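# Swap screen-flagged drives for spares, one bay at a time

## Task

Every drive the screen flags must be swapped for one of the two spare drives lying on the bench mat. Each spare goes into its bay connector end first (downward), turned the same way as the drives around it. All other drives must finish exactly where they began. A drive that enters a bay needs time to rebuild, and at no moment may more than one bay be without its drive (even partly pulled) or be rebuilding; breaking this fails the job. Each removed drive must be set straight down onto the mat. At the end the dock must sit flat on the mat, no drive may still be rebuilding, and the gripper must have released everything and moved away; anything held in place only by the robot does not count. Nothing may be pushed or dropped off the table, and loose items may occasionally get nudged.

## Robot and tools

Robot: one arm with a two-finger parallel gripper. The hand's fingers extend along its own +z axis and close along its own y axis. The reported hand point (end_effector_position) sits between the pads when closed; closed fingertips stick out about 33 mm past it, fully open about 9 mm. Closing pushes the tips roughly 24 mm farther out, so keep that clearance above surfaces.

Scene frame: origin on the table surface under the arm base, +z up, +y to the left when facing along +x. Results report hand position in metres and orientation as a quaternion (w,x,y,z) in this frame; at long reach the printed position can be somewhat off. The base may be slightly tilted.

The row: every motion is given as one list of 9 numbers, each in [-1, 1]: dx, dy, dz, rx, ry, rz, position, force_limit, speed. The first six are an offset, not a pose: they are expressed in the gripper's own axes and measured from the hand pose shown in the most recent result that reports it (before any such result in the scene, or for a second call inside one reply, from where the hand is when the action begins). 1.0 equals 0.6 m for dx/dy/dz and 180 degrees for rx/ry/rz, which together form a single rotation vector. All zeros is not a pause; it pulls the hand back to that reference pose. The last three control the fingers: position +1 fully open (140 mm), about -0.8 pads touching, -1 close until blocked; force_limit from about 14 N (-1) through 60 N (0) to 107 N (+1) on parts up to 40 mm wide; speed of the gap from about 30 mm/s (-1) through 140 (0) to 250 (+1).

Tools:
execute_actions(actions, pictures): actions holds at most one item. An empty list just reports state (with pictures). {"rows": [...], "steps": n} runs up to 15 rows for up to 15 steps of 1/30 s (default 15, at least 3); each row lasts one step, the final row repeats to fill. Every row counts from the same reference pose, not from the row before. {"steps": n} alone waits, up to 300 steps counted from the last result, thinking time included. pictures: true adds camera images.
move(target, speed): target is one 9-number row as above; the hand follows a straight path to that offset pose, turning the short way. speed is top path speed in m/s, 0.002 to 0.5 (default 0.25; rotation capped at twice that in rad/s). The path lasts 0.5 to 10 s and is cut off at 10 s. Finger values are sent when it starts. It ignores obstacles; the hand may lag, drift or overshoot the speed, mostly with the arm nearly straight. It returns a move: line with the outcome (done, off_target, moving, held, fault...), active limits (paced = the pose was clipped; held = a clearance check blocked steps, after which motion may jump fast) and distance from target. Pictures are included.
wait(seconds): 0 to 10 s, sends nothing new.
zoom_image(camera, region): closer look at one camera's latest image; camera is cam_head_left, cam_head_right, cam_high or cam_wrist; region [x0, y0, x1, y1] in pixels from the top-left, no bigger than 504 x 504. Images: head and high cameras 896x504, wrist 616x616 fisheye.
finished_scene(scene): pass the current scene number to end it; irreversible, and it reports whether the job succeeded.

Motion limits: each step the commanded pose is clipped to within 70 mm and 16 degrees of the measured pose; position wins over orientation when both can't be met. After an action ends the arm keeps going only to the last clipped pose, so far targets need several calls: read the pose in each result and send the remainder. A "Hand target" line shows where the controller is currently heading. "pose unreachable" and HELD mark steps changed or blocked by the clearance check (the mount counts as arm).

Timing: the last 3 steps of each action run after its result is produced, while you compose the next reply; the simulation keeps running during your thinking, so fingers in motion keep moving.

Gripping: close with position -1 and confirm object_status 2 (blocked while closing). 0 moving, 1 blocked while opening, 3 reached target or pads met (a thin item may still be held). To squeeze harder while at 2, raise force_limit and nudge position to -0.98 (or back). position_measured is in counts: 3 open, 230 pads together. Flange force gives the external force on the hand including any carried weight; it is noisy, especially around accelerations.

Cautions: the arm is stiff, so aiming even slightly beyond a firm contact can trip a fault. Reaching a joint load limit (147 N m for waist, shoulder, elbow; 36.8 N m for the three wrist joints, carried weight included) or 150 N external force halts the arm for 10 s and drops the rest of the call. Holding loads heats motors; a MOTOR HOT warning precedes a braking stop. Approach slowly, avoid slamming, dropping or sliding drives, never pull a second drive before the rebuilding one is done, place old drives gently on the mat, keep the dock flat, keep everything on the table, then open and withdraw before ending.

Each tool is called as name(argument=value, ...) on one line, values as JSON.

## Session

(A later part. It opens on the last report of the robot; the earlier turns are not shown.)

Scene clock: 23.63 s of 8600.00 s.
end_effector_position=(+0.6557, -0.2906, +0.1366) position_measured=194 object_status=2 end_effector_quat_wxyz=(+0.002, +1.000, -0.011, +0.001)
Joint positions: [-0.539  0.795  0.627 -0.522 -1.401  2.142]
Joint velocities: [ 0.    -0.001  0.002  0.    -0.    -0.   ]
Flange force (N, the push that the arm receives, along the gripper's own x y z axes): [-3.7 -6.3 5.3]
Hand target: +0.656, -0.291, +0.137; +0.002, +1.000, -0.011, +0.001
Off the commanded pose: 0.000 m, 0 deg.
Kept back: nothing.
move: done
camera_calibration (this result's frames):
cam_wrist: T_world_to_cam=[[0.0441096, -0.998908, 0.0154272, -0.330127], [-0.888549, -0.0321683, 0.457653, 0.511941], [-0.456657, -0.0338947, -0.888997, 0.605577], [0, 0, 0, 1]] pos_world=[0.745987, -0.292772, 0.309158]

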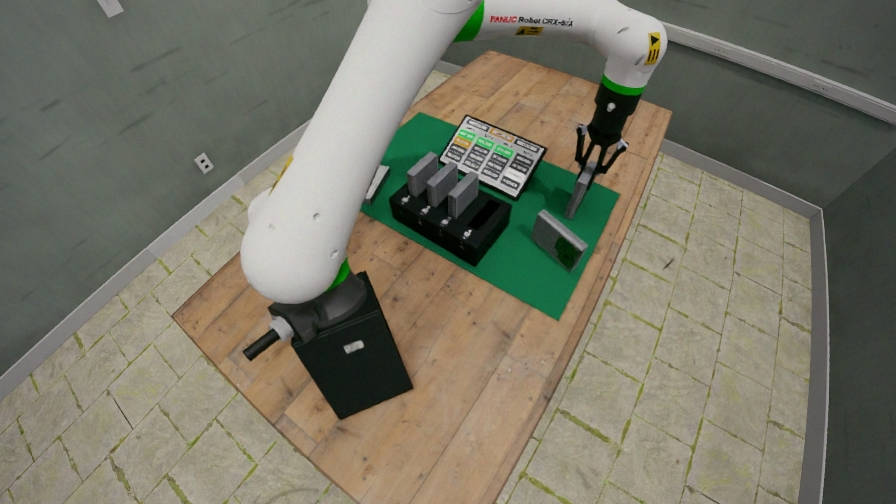

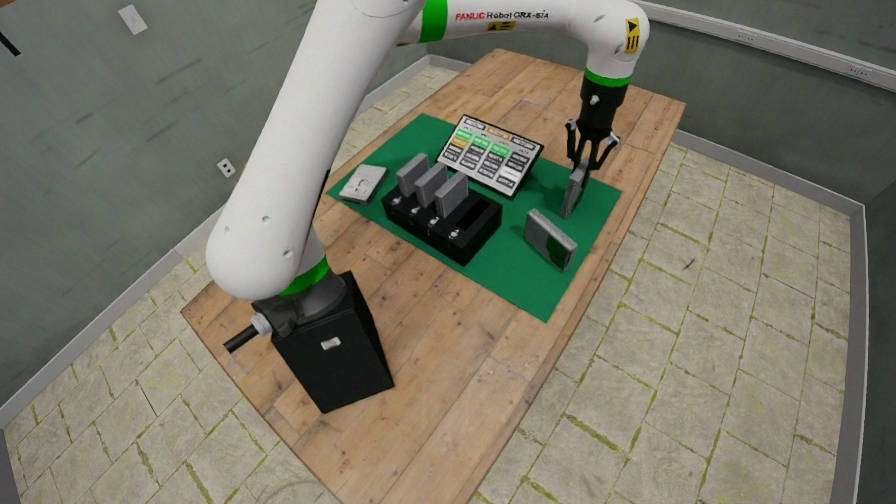

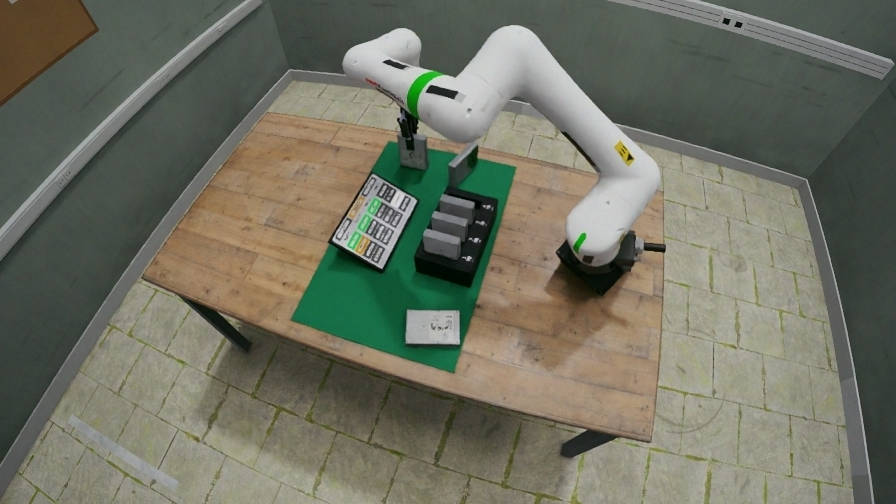

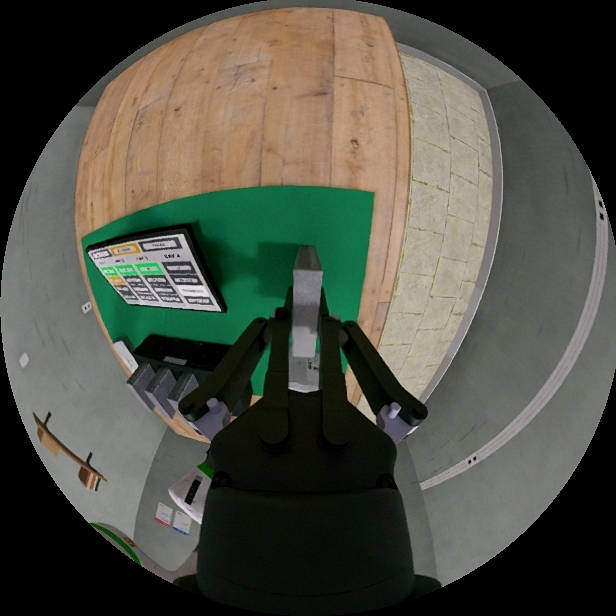

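move(target=[0,0,0.005,0,0,0,-1,0,0], speed=0.005)

execute_actions(actions=[{"rows":[[0,0,0,0,0,0,-0.1,0,-0.3]],"steps":12}])

move(target=[0,0,-0.12,0,0,0,-0.1,0,0], speed=0.15)

move(target=[-0.273,-0.053,0,0,0,0.589,-0.1,0,0], speed=0.4)

move(target=[0,0,0.08,0,0.25,0,-0.1,0,0], speed=0.3)

Scene clock: 24.77 s of 8600.00 s.
end_effector_position=(+0.6557, -0.2906, +0.1336) position_measured=194 object_status=2 end_effector_quat_wxyz=(+0.002, +1.000, -0.011, +0.001)
Joint positions: [-0.537  0.796  0.624 -0.522 -1.395  2.143]
Joint velocities: [-0.001 -0.    -0.001 -0.     0.001  0.001]
Flange force (N, the push that the arm receives, along the gripper's own x y z axes): [-1.5 -2.7 4.6]
Hand target: +0.656, -0.291, +0.134; +0.002, +1.000, -0.011, +0.001
Off the commanded pose: 0.000 m, 0 deg.
Kept back: nothing.
move: done
camera_calibration (this result's frames):
cam_wrist: T_world_to_cam=[[0.0440962, -0.998908, 0.015416, -0.330078], [-0.888548, -0.0321615, 0.457655, 0.513315], [-0.456659, -0.0338786, -0.888996, 0.602908], [0, 0, 0, 1]] pos_world=[0.745984, -0.292783, 0.30615]

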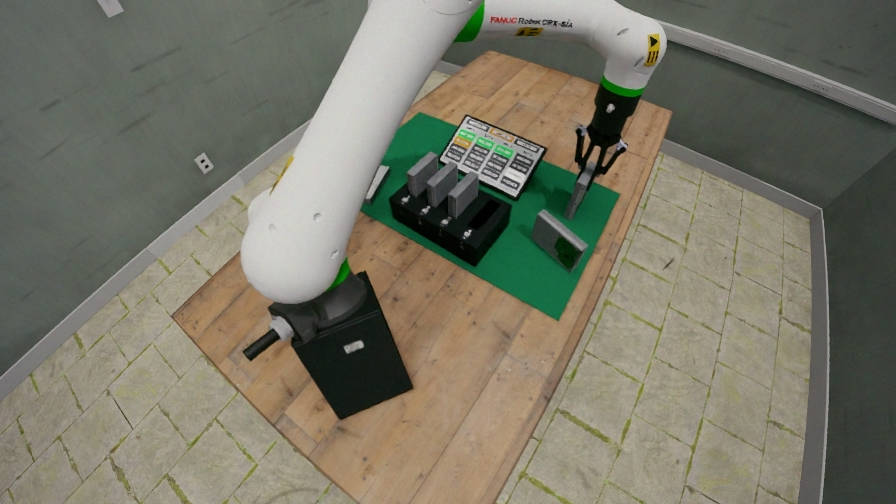

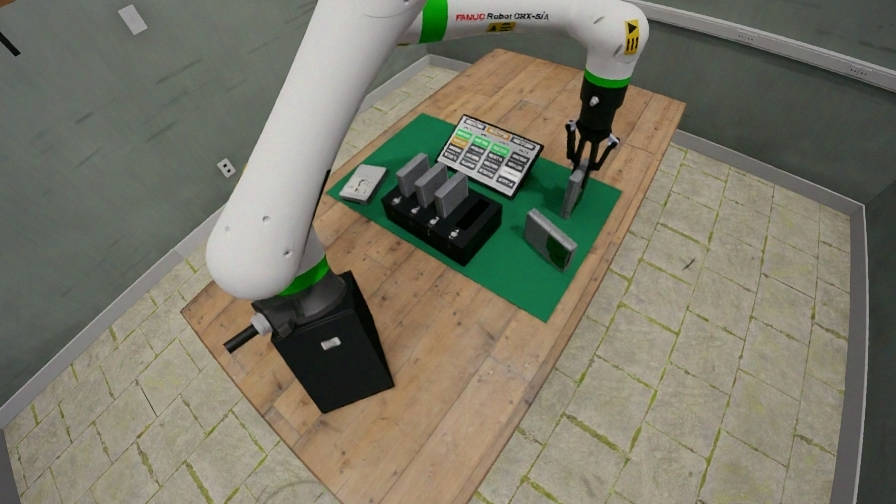

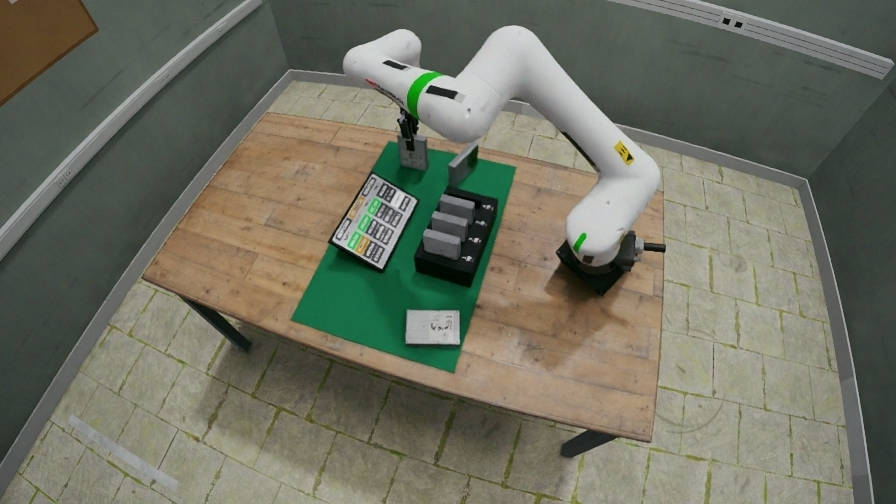

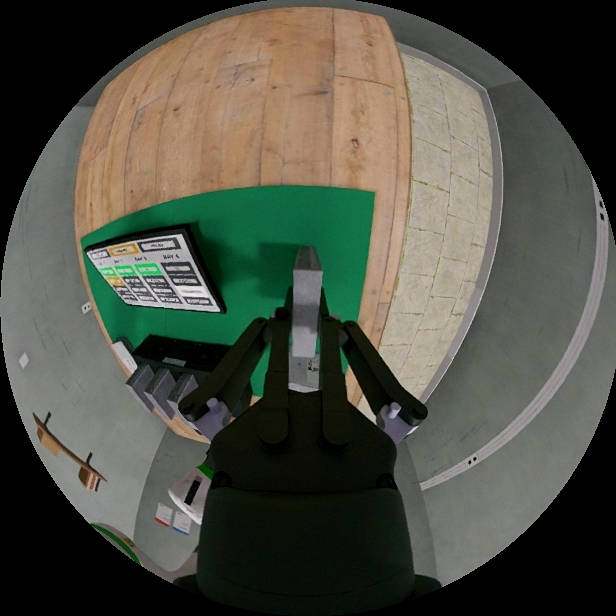

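Scene clock: 25.07 s of 8600.00 s.
end_effector_position=(+0.6557, -0.2906, +0.1336) position_measured=152 object_status=0 end_effector_quat_wxyz=(+0.002, +1.000, -0.011, +0.001)
Joint positions: [-0.537  0.796  0.624 -0.522 -1.395  2.143]
Joint velocities: [ 0.     0.     0.001  0.    -0.    -0.001]
Flange force (N, the push that the arm receives, along the gripper's own x y z axes): [2.4 0.0 0.1]
Steps of this call (steps 1 to 9: the first 9 steps of this action). Readings (end_effector_position | what the end effector reports):
1: (+0.6557, -0.2906, +0.1336) | position_measured=194 object_status=0
2: (+0.6557, -0.2906, +0.1336) | position_measured=194 object_status=0
4: (+0.6557, -0.2906, +0.1336) | position_measured=180 object_status=0
8: (+0.6557, -0.2906, +0.1336) | position_measured=157 object_status=0
9: the state above

Scene clock: 26.10 s of 8600.00 s.
end_effector_position=(+0.6558, -0.2904, +0.2056) position_measured=141 object_status=3 end_effector_quat_wxyz=(+0.002, +1.000, -0.011, +0.001)
Joint positions: [-0.586  0.765  0.718 -0.515 -1.529  2.123]
Joint velocities: [-0.001  0.001  0.001 -0.    -0.001 -0.002]
Flange force (N, the push that the arm receives, along the gripper's own x y z axes): [-0.3 -1.5 -1.4]
Hand target: +0.656, -0.290, +0.206; +0.002, +1.000, -0.011, +0.001
Off your previous action's commanded pose: 0.000 m, 0 deg at its last step (step 3 of this call).
Off the commanded pose: 0.000 m, 0 deg.
Kept back: nothing.
move: done
camera_calibration (this result's frames):
cam_wrist: T_world_to_cam=[[0.0443488, -0.998895, 0.0155789, -0.331224], [-0.888469, -0.0323062, 0.457798, 0.480281], [-0.456789, -0.0341442, -0.88892, 0.66694], [0, 0, 0, 1]] pos_world=[0.746055, -0.292569, 0.378144]

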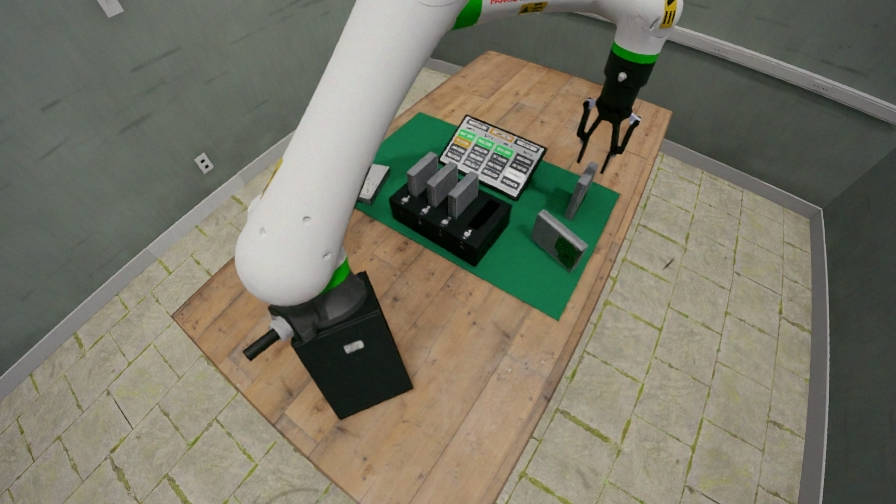

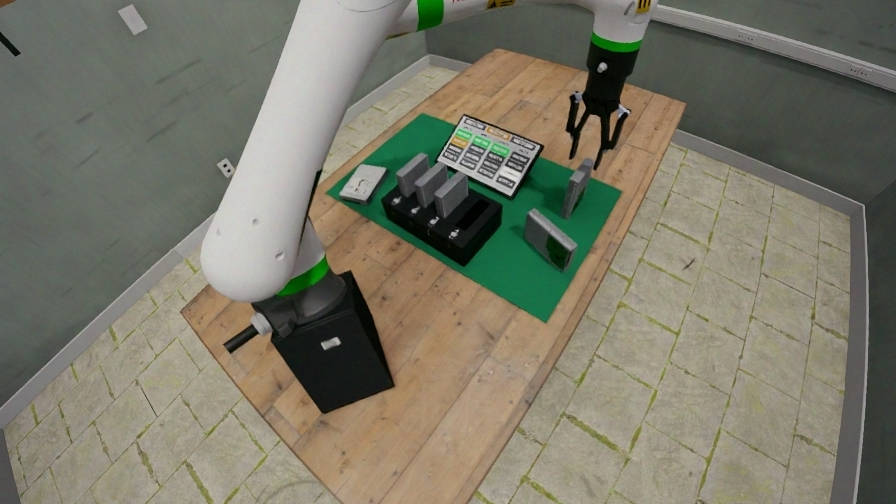

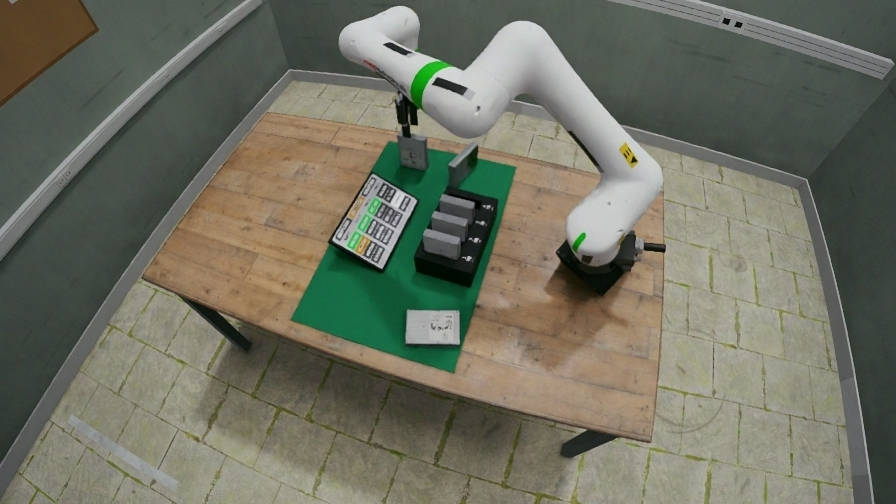

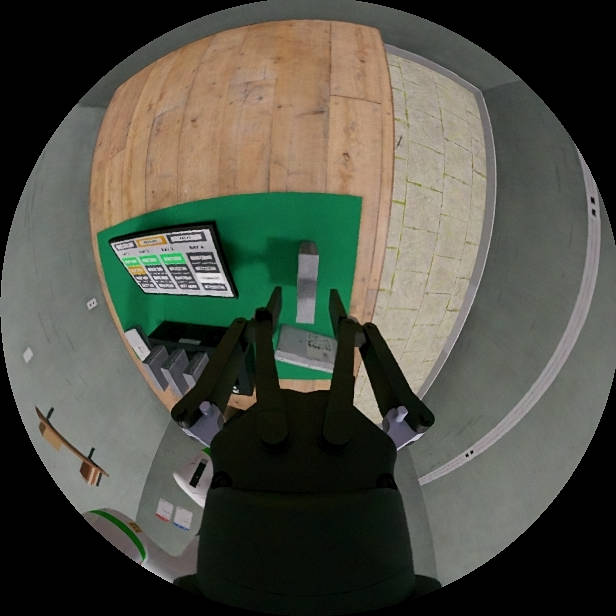

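Scene clock: 28.87 s of 8600.00 s.
end_effector_position=(+0.4925, -0.2555, +0.2057) position_measured=141 object_status=3 end_effector_quat_wxyz=(-0.000, -0.592, +0.806, -0.002)
Joint positions: [-0.674  0.434  0.14  -0.524 -1.356  0.472]
Joint velocities: [ 0.004  0.     0.    -0.    -0.001  0.   ]
Flange force (N, the push that the arm receives, along the gripper's own x y z axes): [-2.5 0.5 -2.2]
Hand target: +0.493, -0.255, +0.206; -0.000, -0.592, +0.806, -0.002
Off the commanded pose: 0.001 m, 0 deg.
Kept back: nothing.
move: done
camera_calibration (this result's frames):
cam_wrist: T_world_to_cam=[[-0.972297, 0.233589, 0.00864778, 0.527954], [0.211622, 0.863941, 0.45697, 0.0236848], [0.099272, 0.446141, -0.88944, 0.442642], [0, 0, 0, 1]] pos_world=[0.464374, -0.341267, 0.378315]

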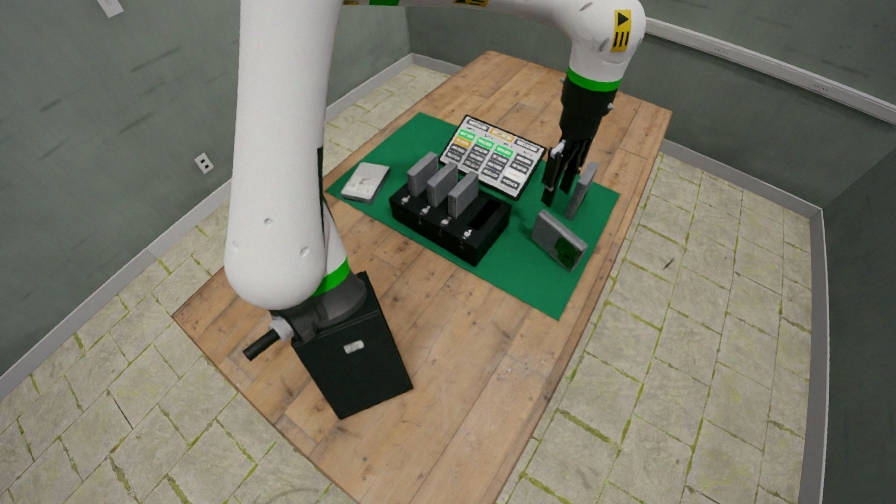

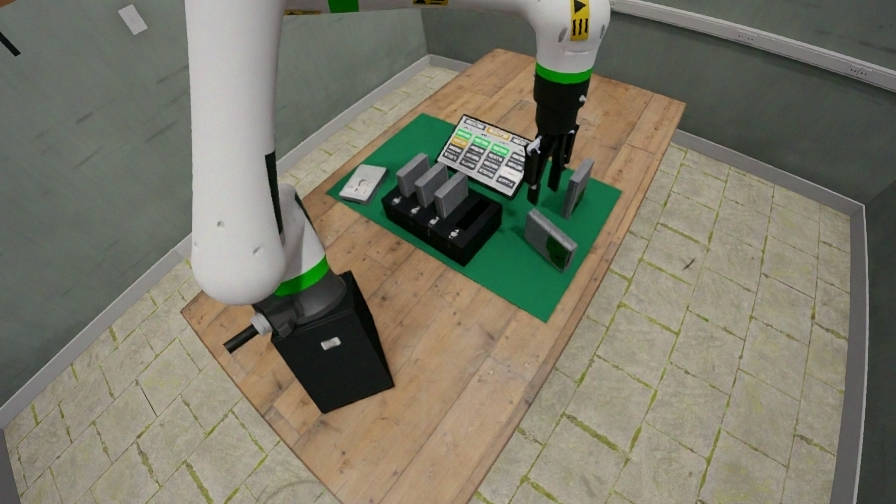

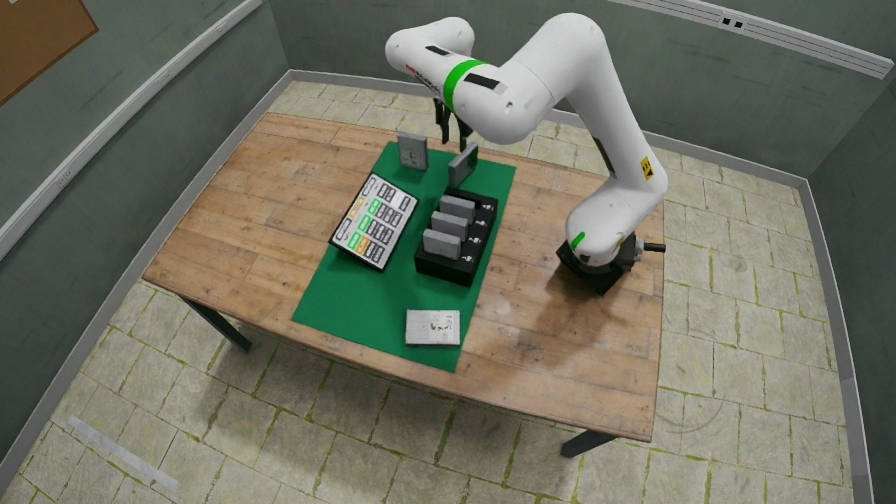

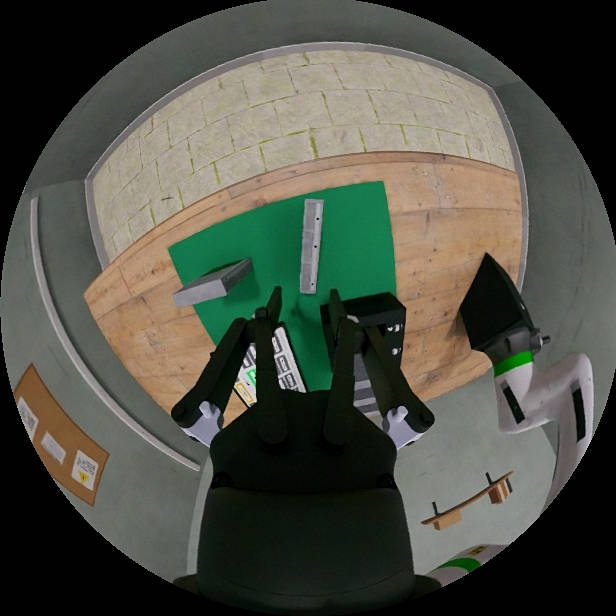

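Scene clock: 30.60 s of 8600.00 s.
end_effector_position=(+0.4921, -0.2549, +0.1569) position_measured=141 object_status=3 end_effector_quat_wxyz=(-0.307, -0.547, +0.745, -0.228)
Joint positions: [-0.096  0.294 -0.354  0.386 -0.919 -0.525]
Joint velocities: [ 0.    -0.001 -0.001  0.001 -0.     0.001]
Flange force (N, the push that the arm receives, along the gripper's own x y z axes): [1.5 6.1 -4.3]
Hand target: +0.492, -0.255, +0.157; -0.307, -0.547, +0.744, -0.228
Off the commanded pose: 0.001 m, 0 deg.
Kept back: nothing.
move: done
camera_calibration (this result's frames):
cam_wrist: T_world_to_cam=[[-0.964427, 0.259102, 0.0524166, 0.523589], [0.232188, 0.925057, -0.300595, 0.169802], [-0.126373, -0.277731, -0.95231, 0.335448], [0, 0, 0, 1]] pos_world=[0.507929, -0.199576, 0.343048]

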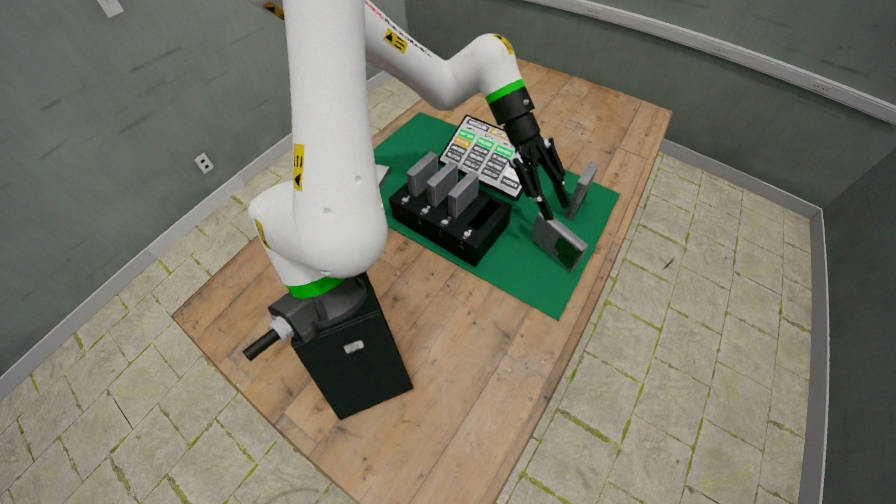

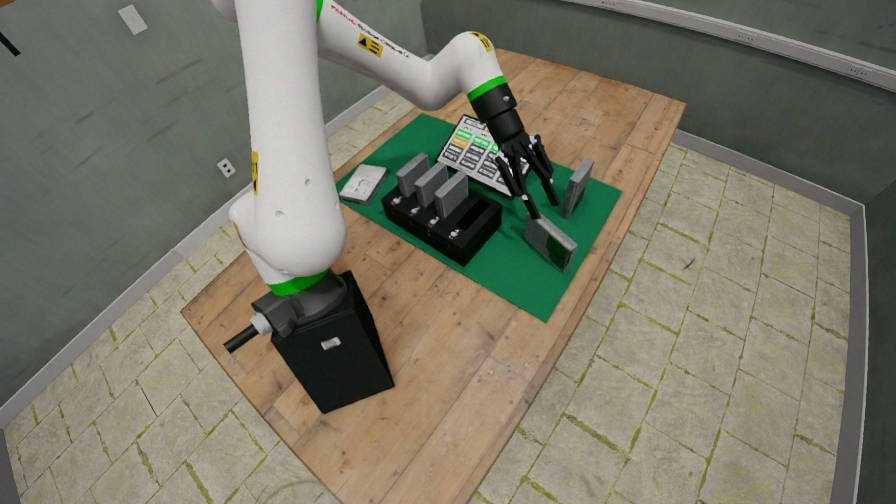

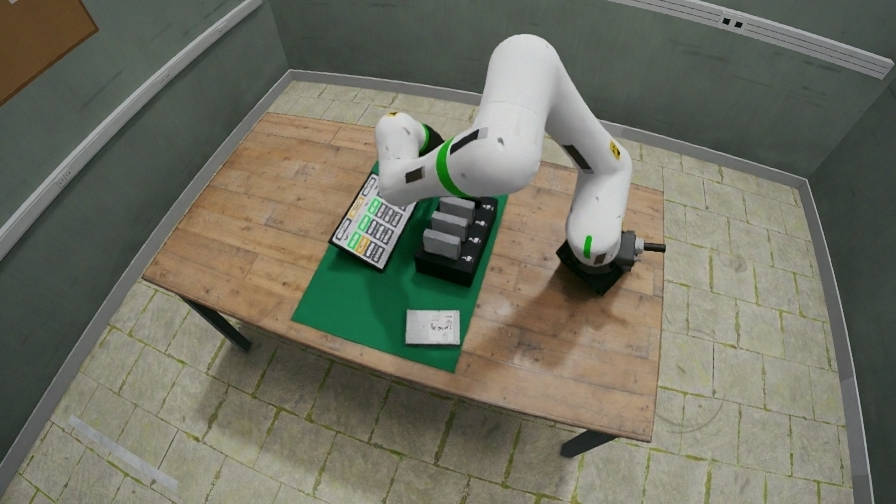

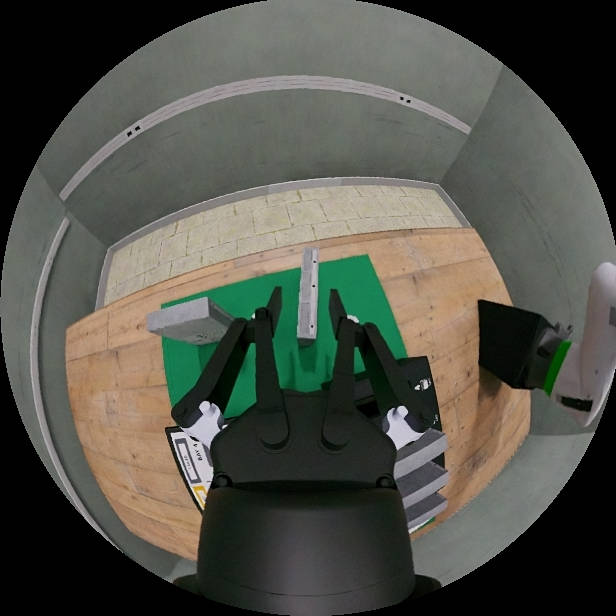

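move(target=[-0.075,0.005,0.056,0,0,0,-0.1,0,0], speed=0.06)

Scene clock: 32.03 s of 8600.00 s.
end_effector_position=(+0.4916, -0.2463, +0.1013) position_measured=141 object_status=3 end_effector_quat_wxyz=(-0.307, -0.547, +0.745, -0.228)
Joint positions: [-0.035  0.366 -0.387  0.416 -0.84  -0.633]
Joint velocities: [ 0.001  0.002 -0.    -0.    -0.     0.   ]
Flange force (N, the push that the arm receives, along the gripper's own x y z axes): [1.5 5.6 -2.4]
Hand target: +0.492, -0.246, +0.101; -0.307, -0.547, +0.745, -0.228
Off the commanded pose: 0.000 m, 0 deg.
Kept back: nothing.
move: done
camera_calibration (this result's frames):
cam_wrist: T_world_to_cam=[[-0.96435, 0.259365, 0.0525227, 0.523751], [0.23245, 0.925089, -0.300296, 0.145137], [-0.126474, -0.277381, -0.952399, 0.284912], [0, 0, 0, 1]] pos_world=[0.507376, -0.191078, 0.287425]

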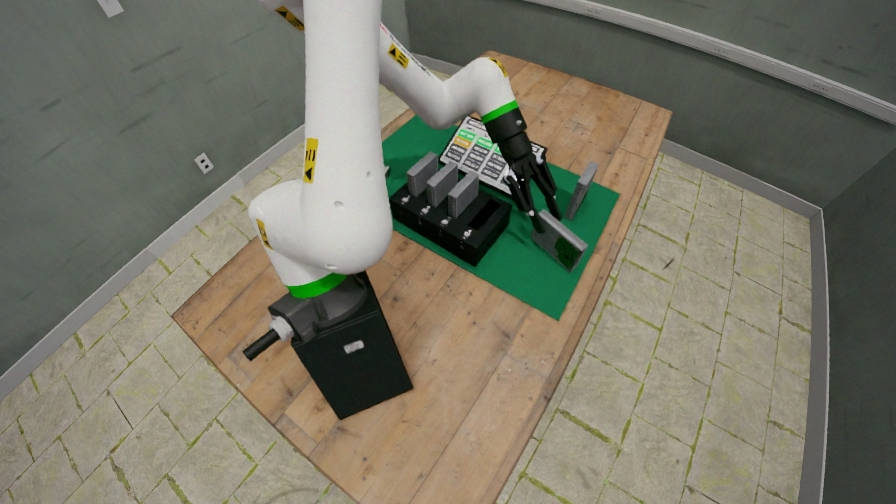

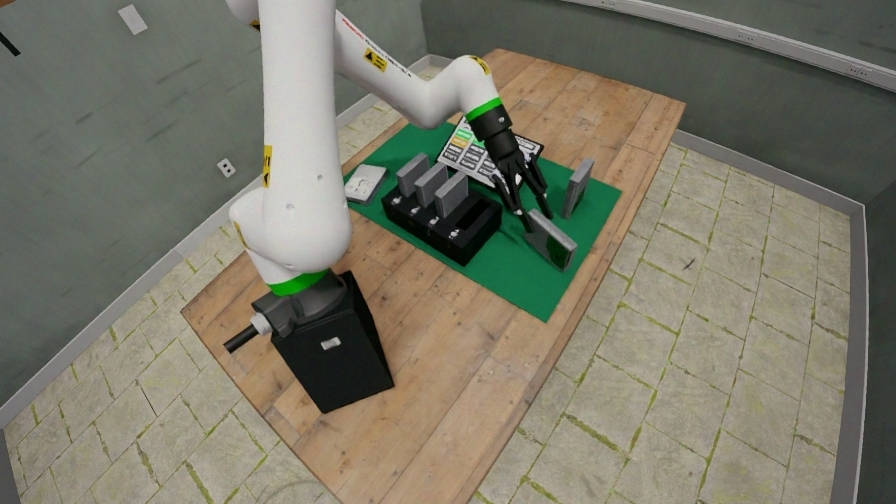

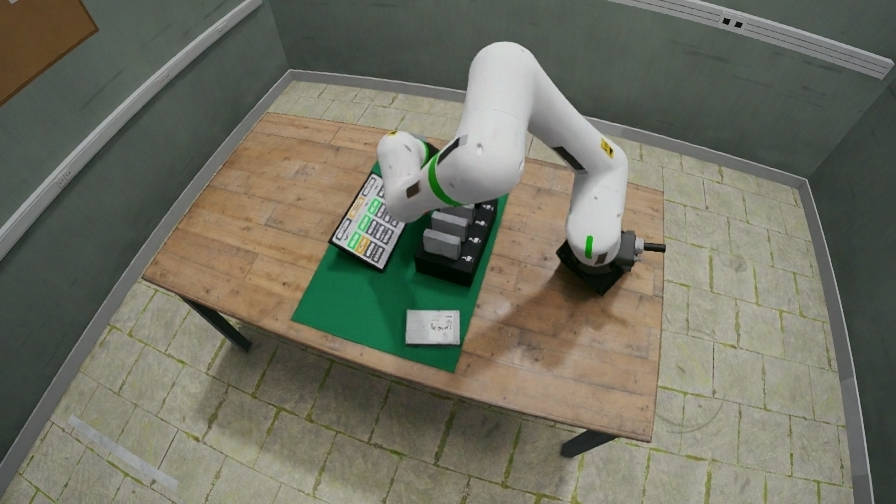

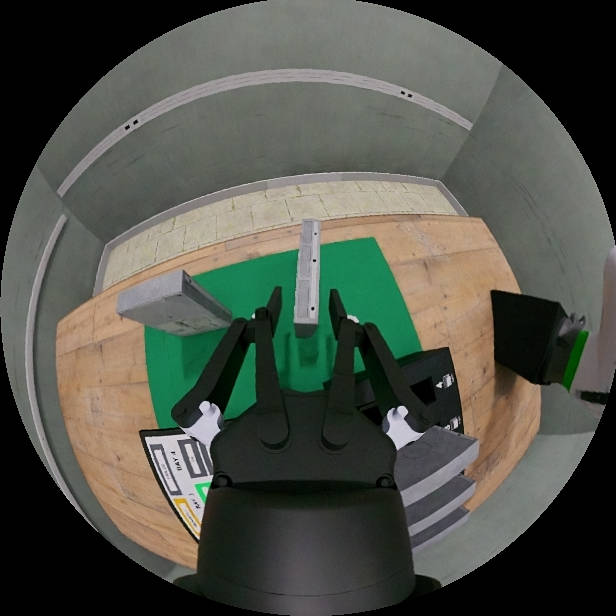

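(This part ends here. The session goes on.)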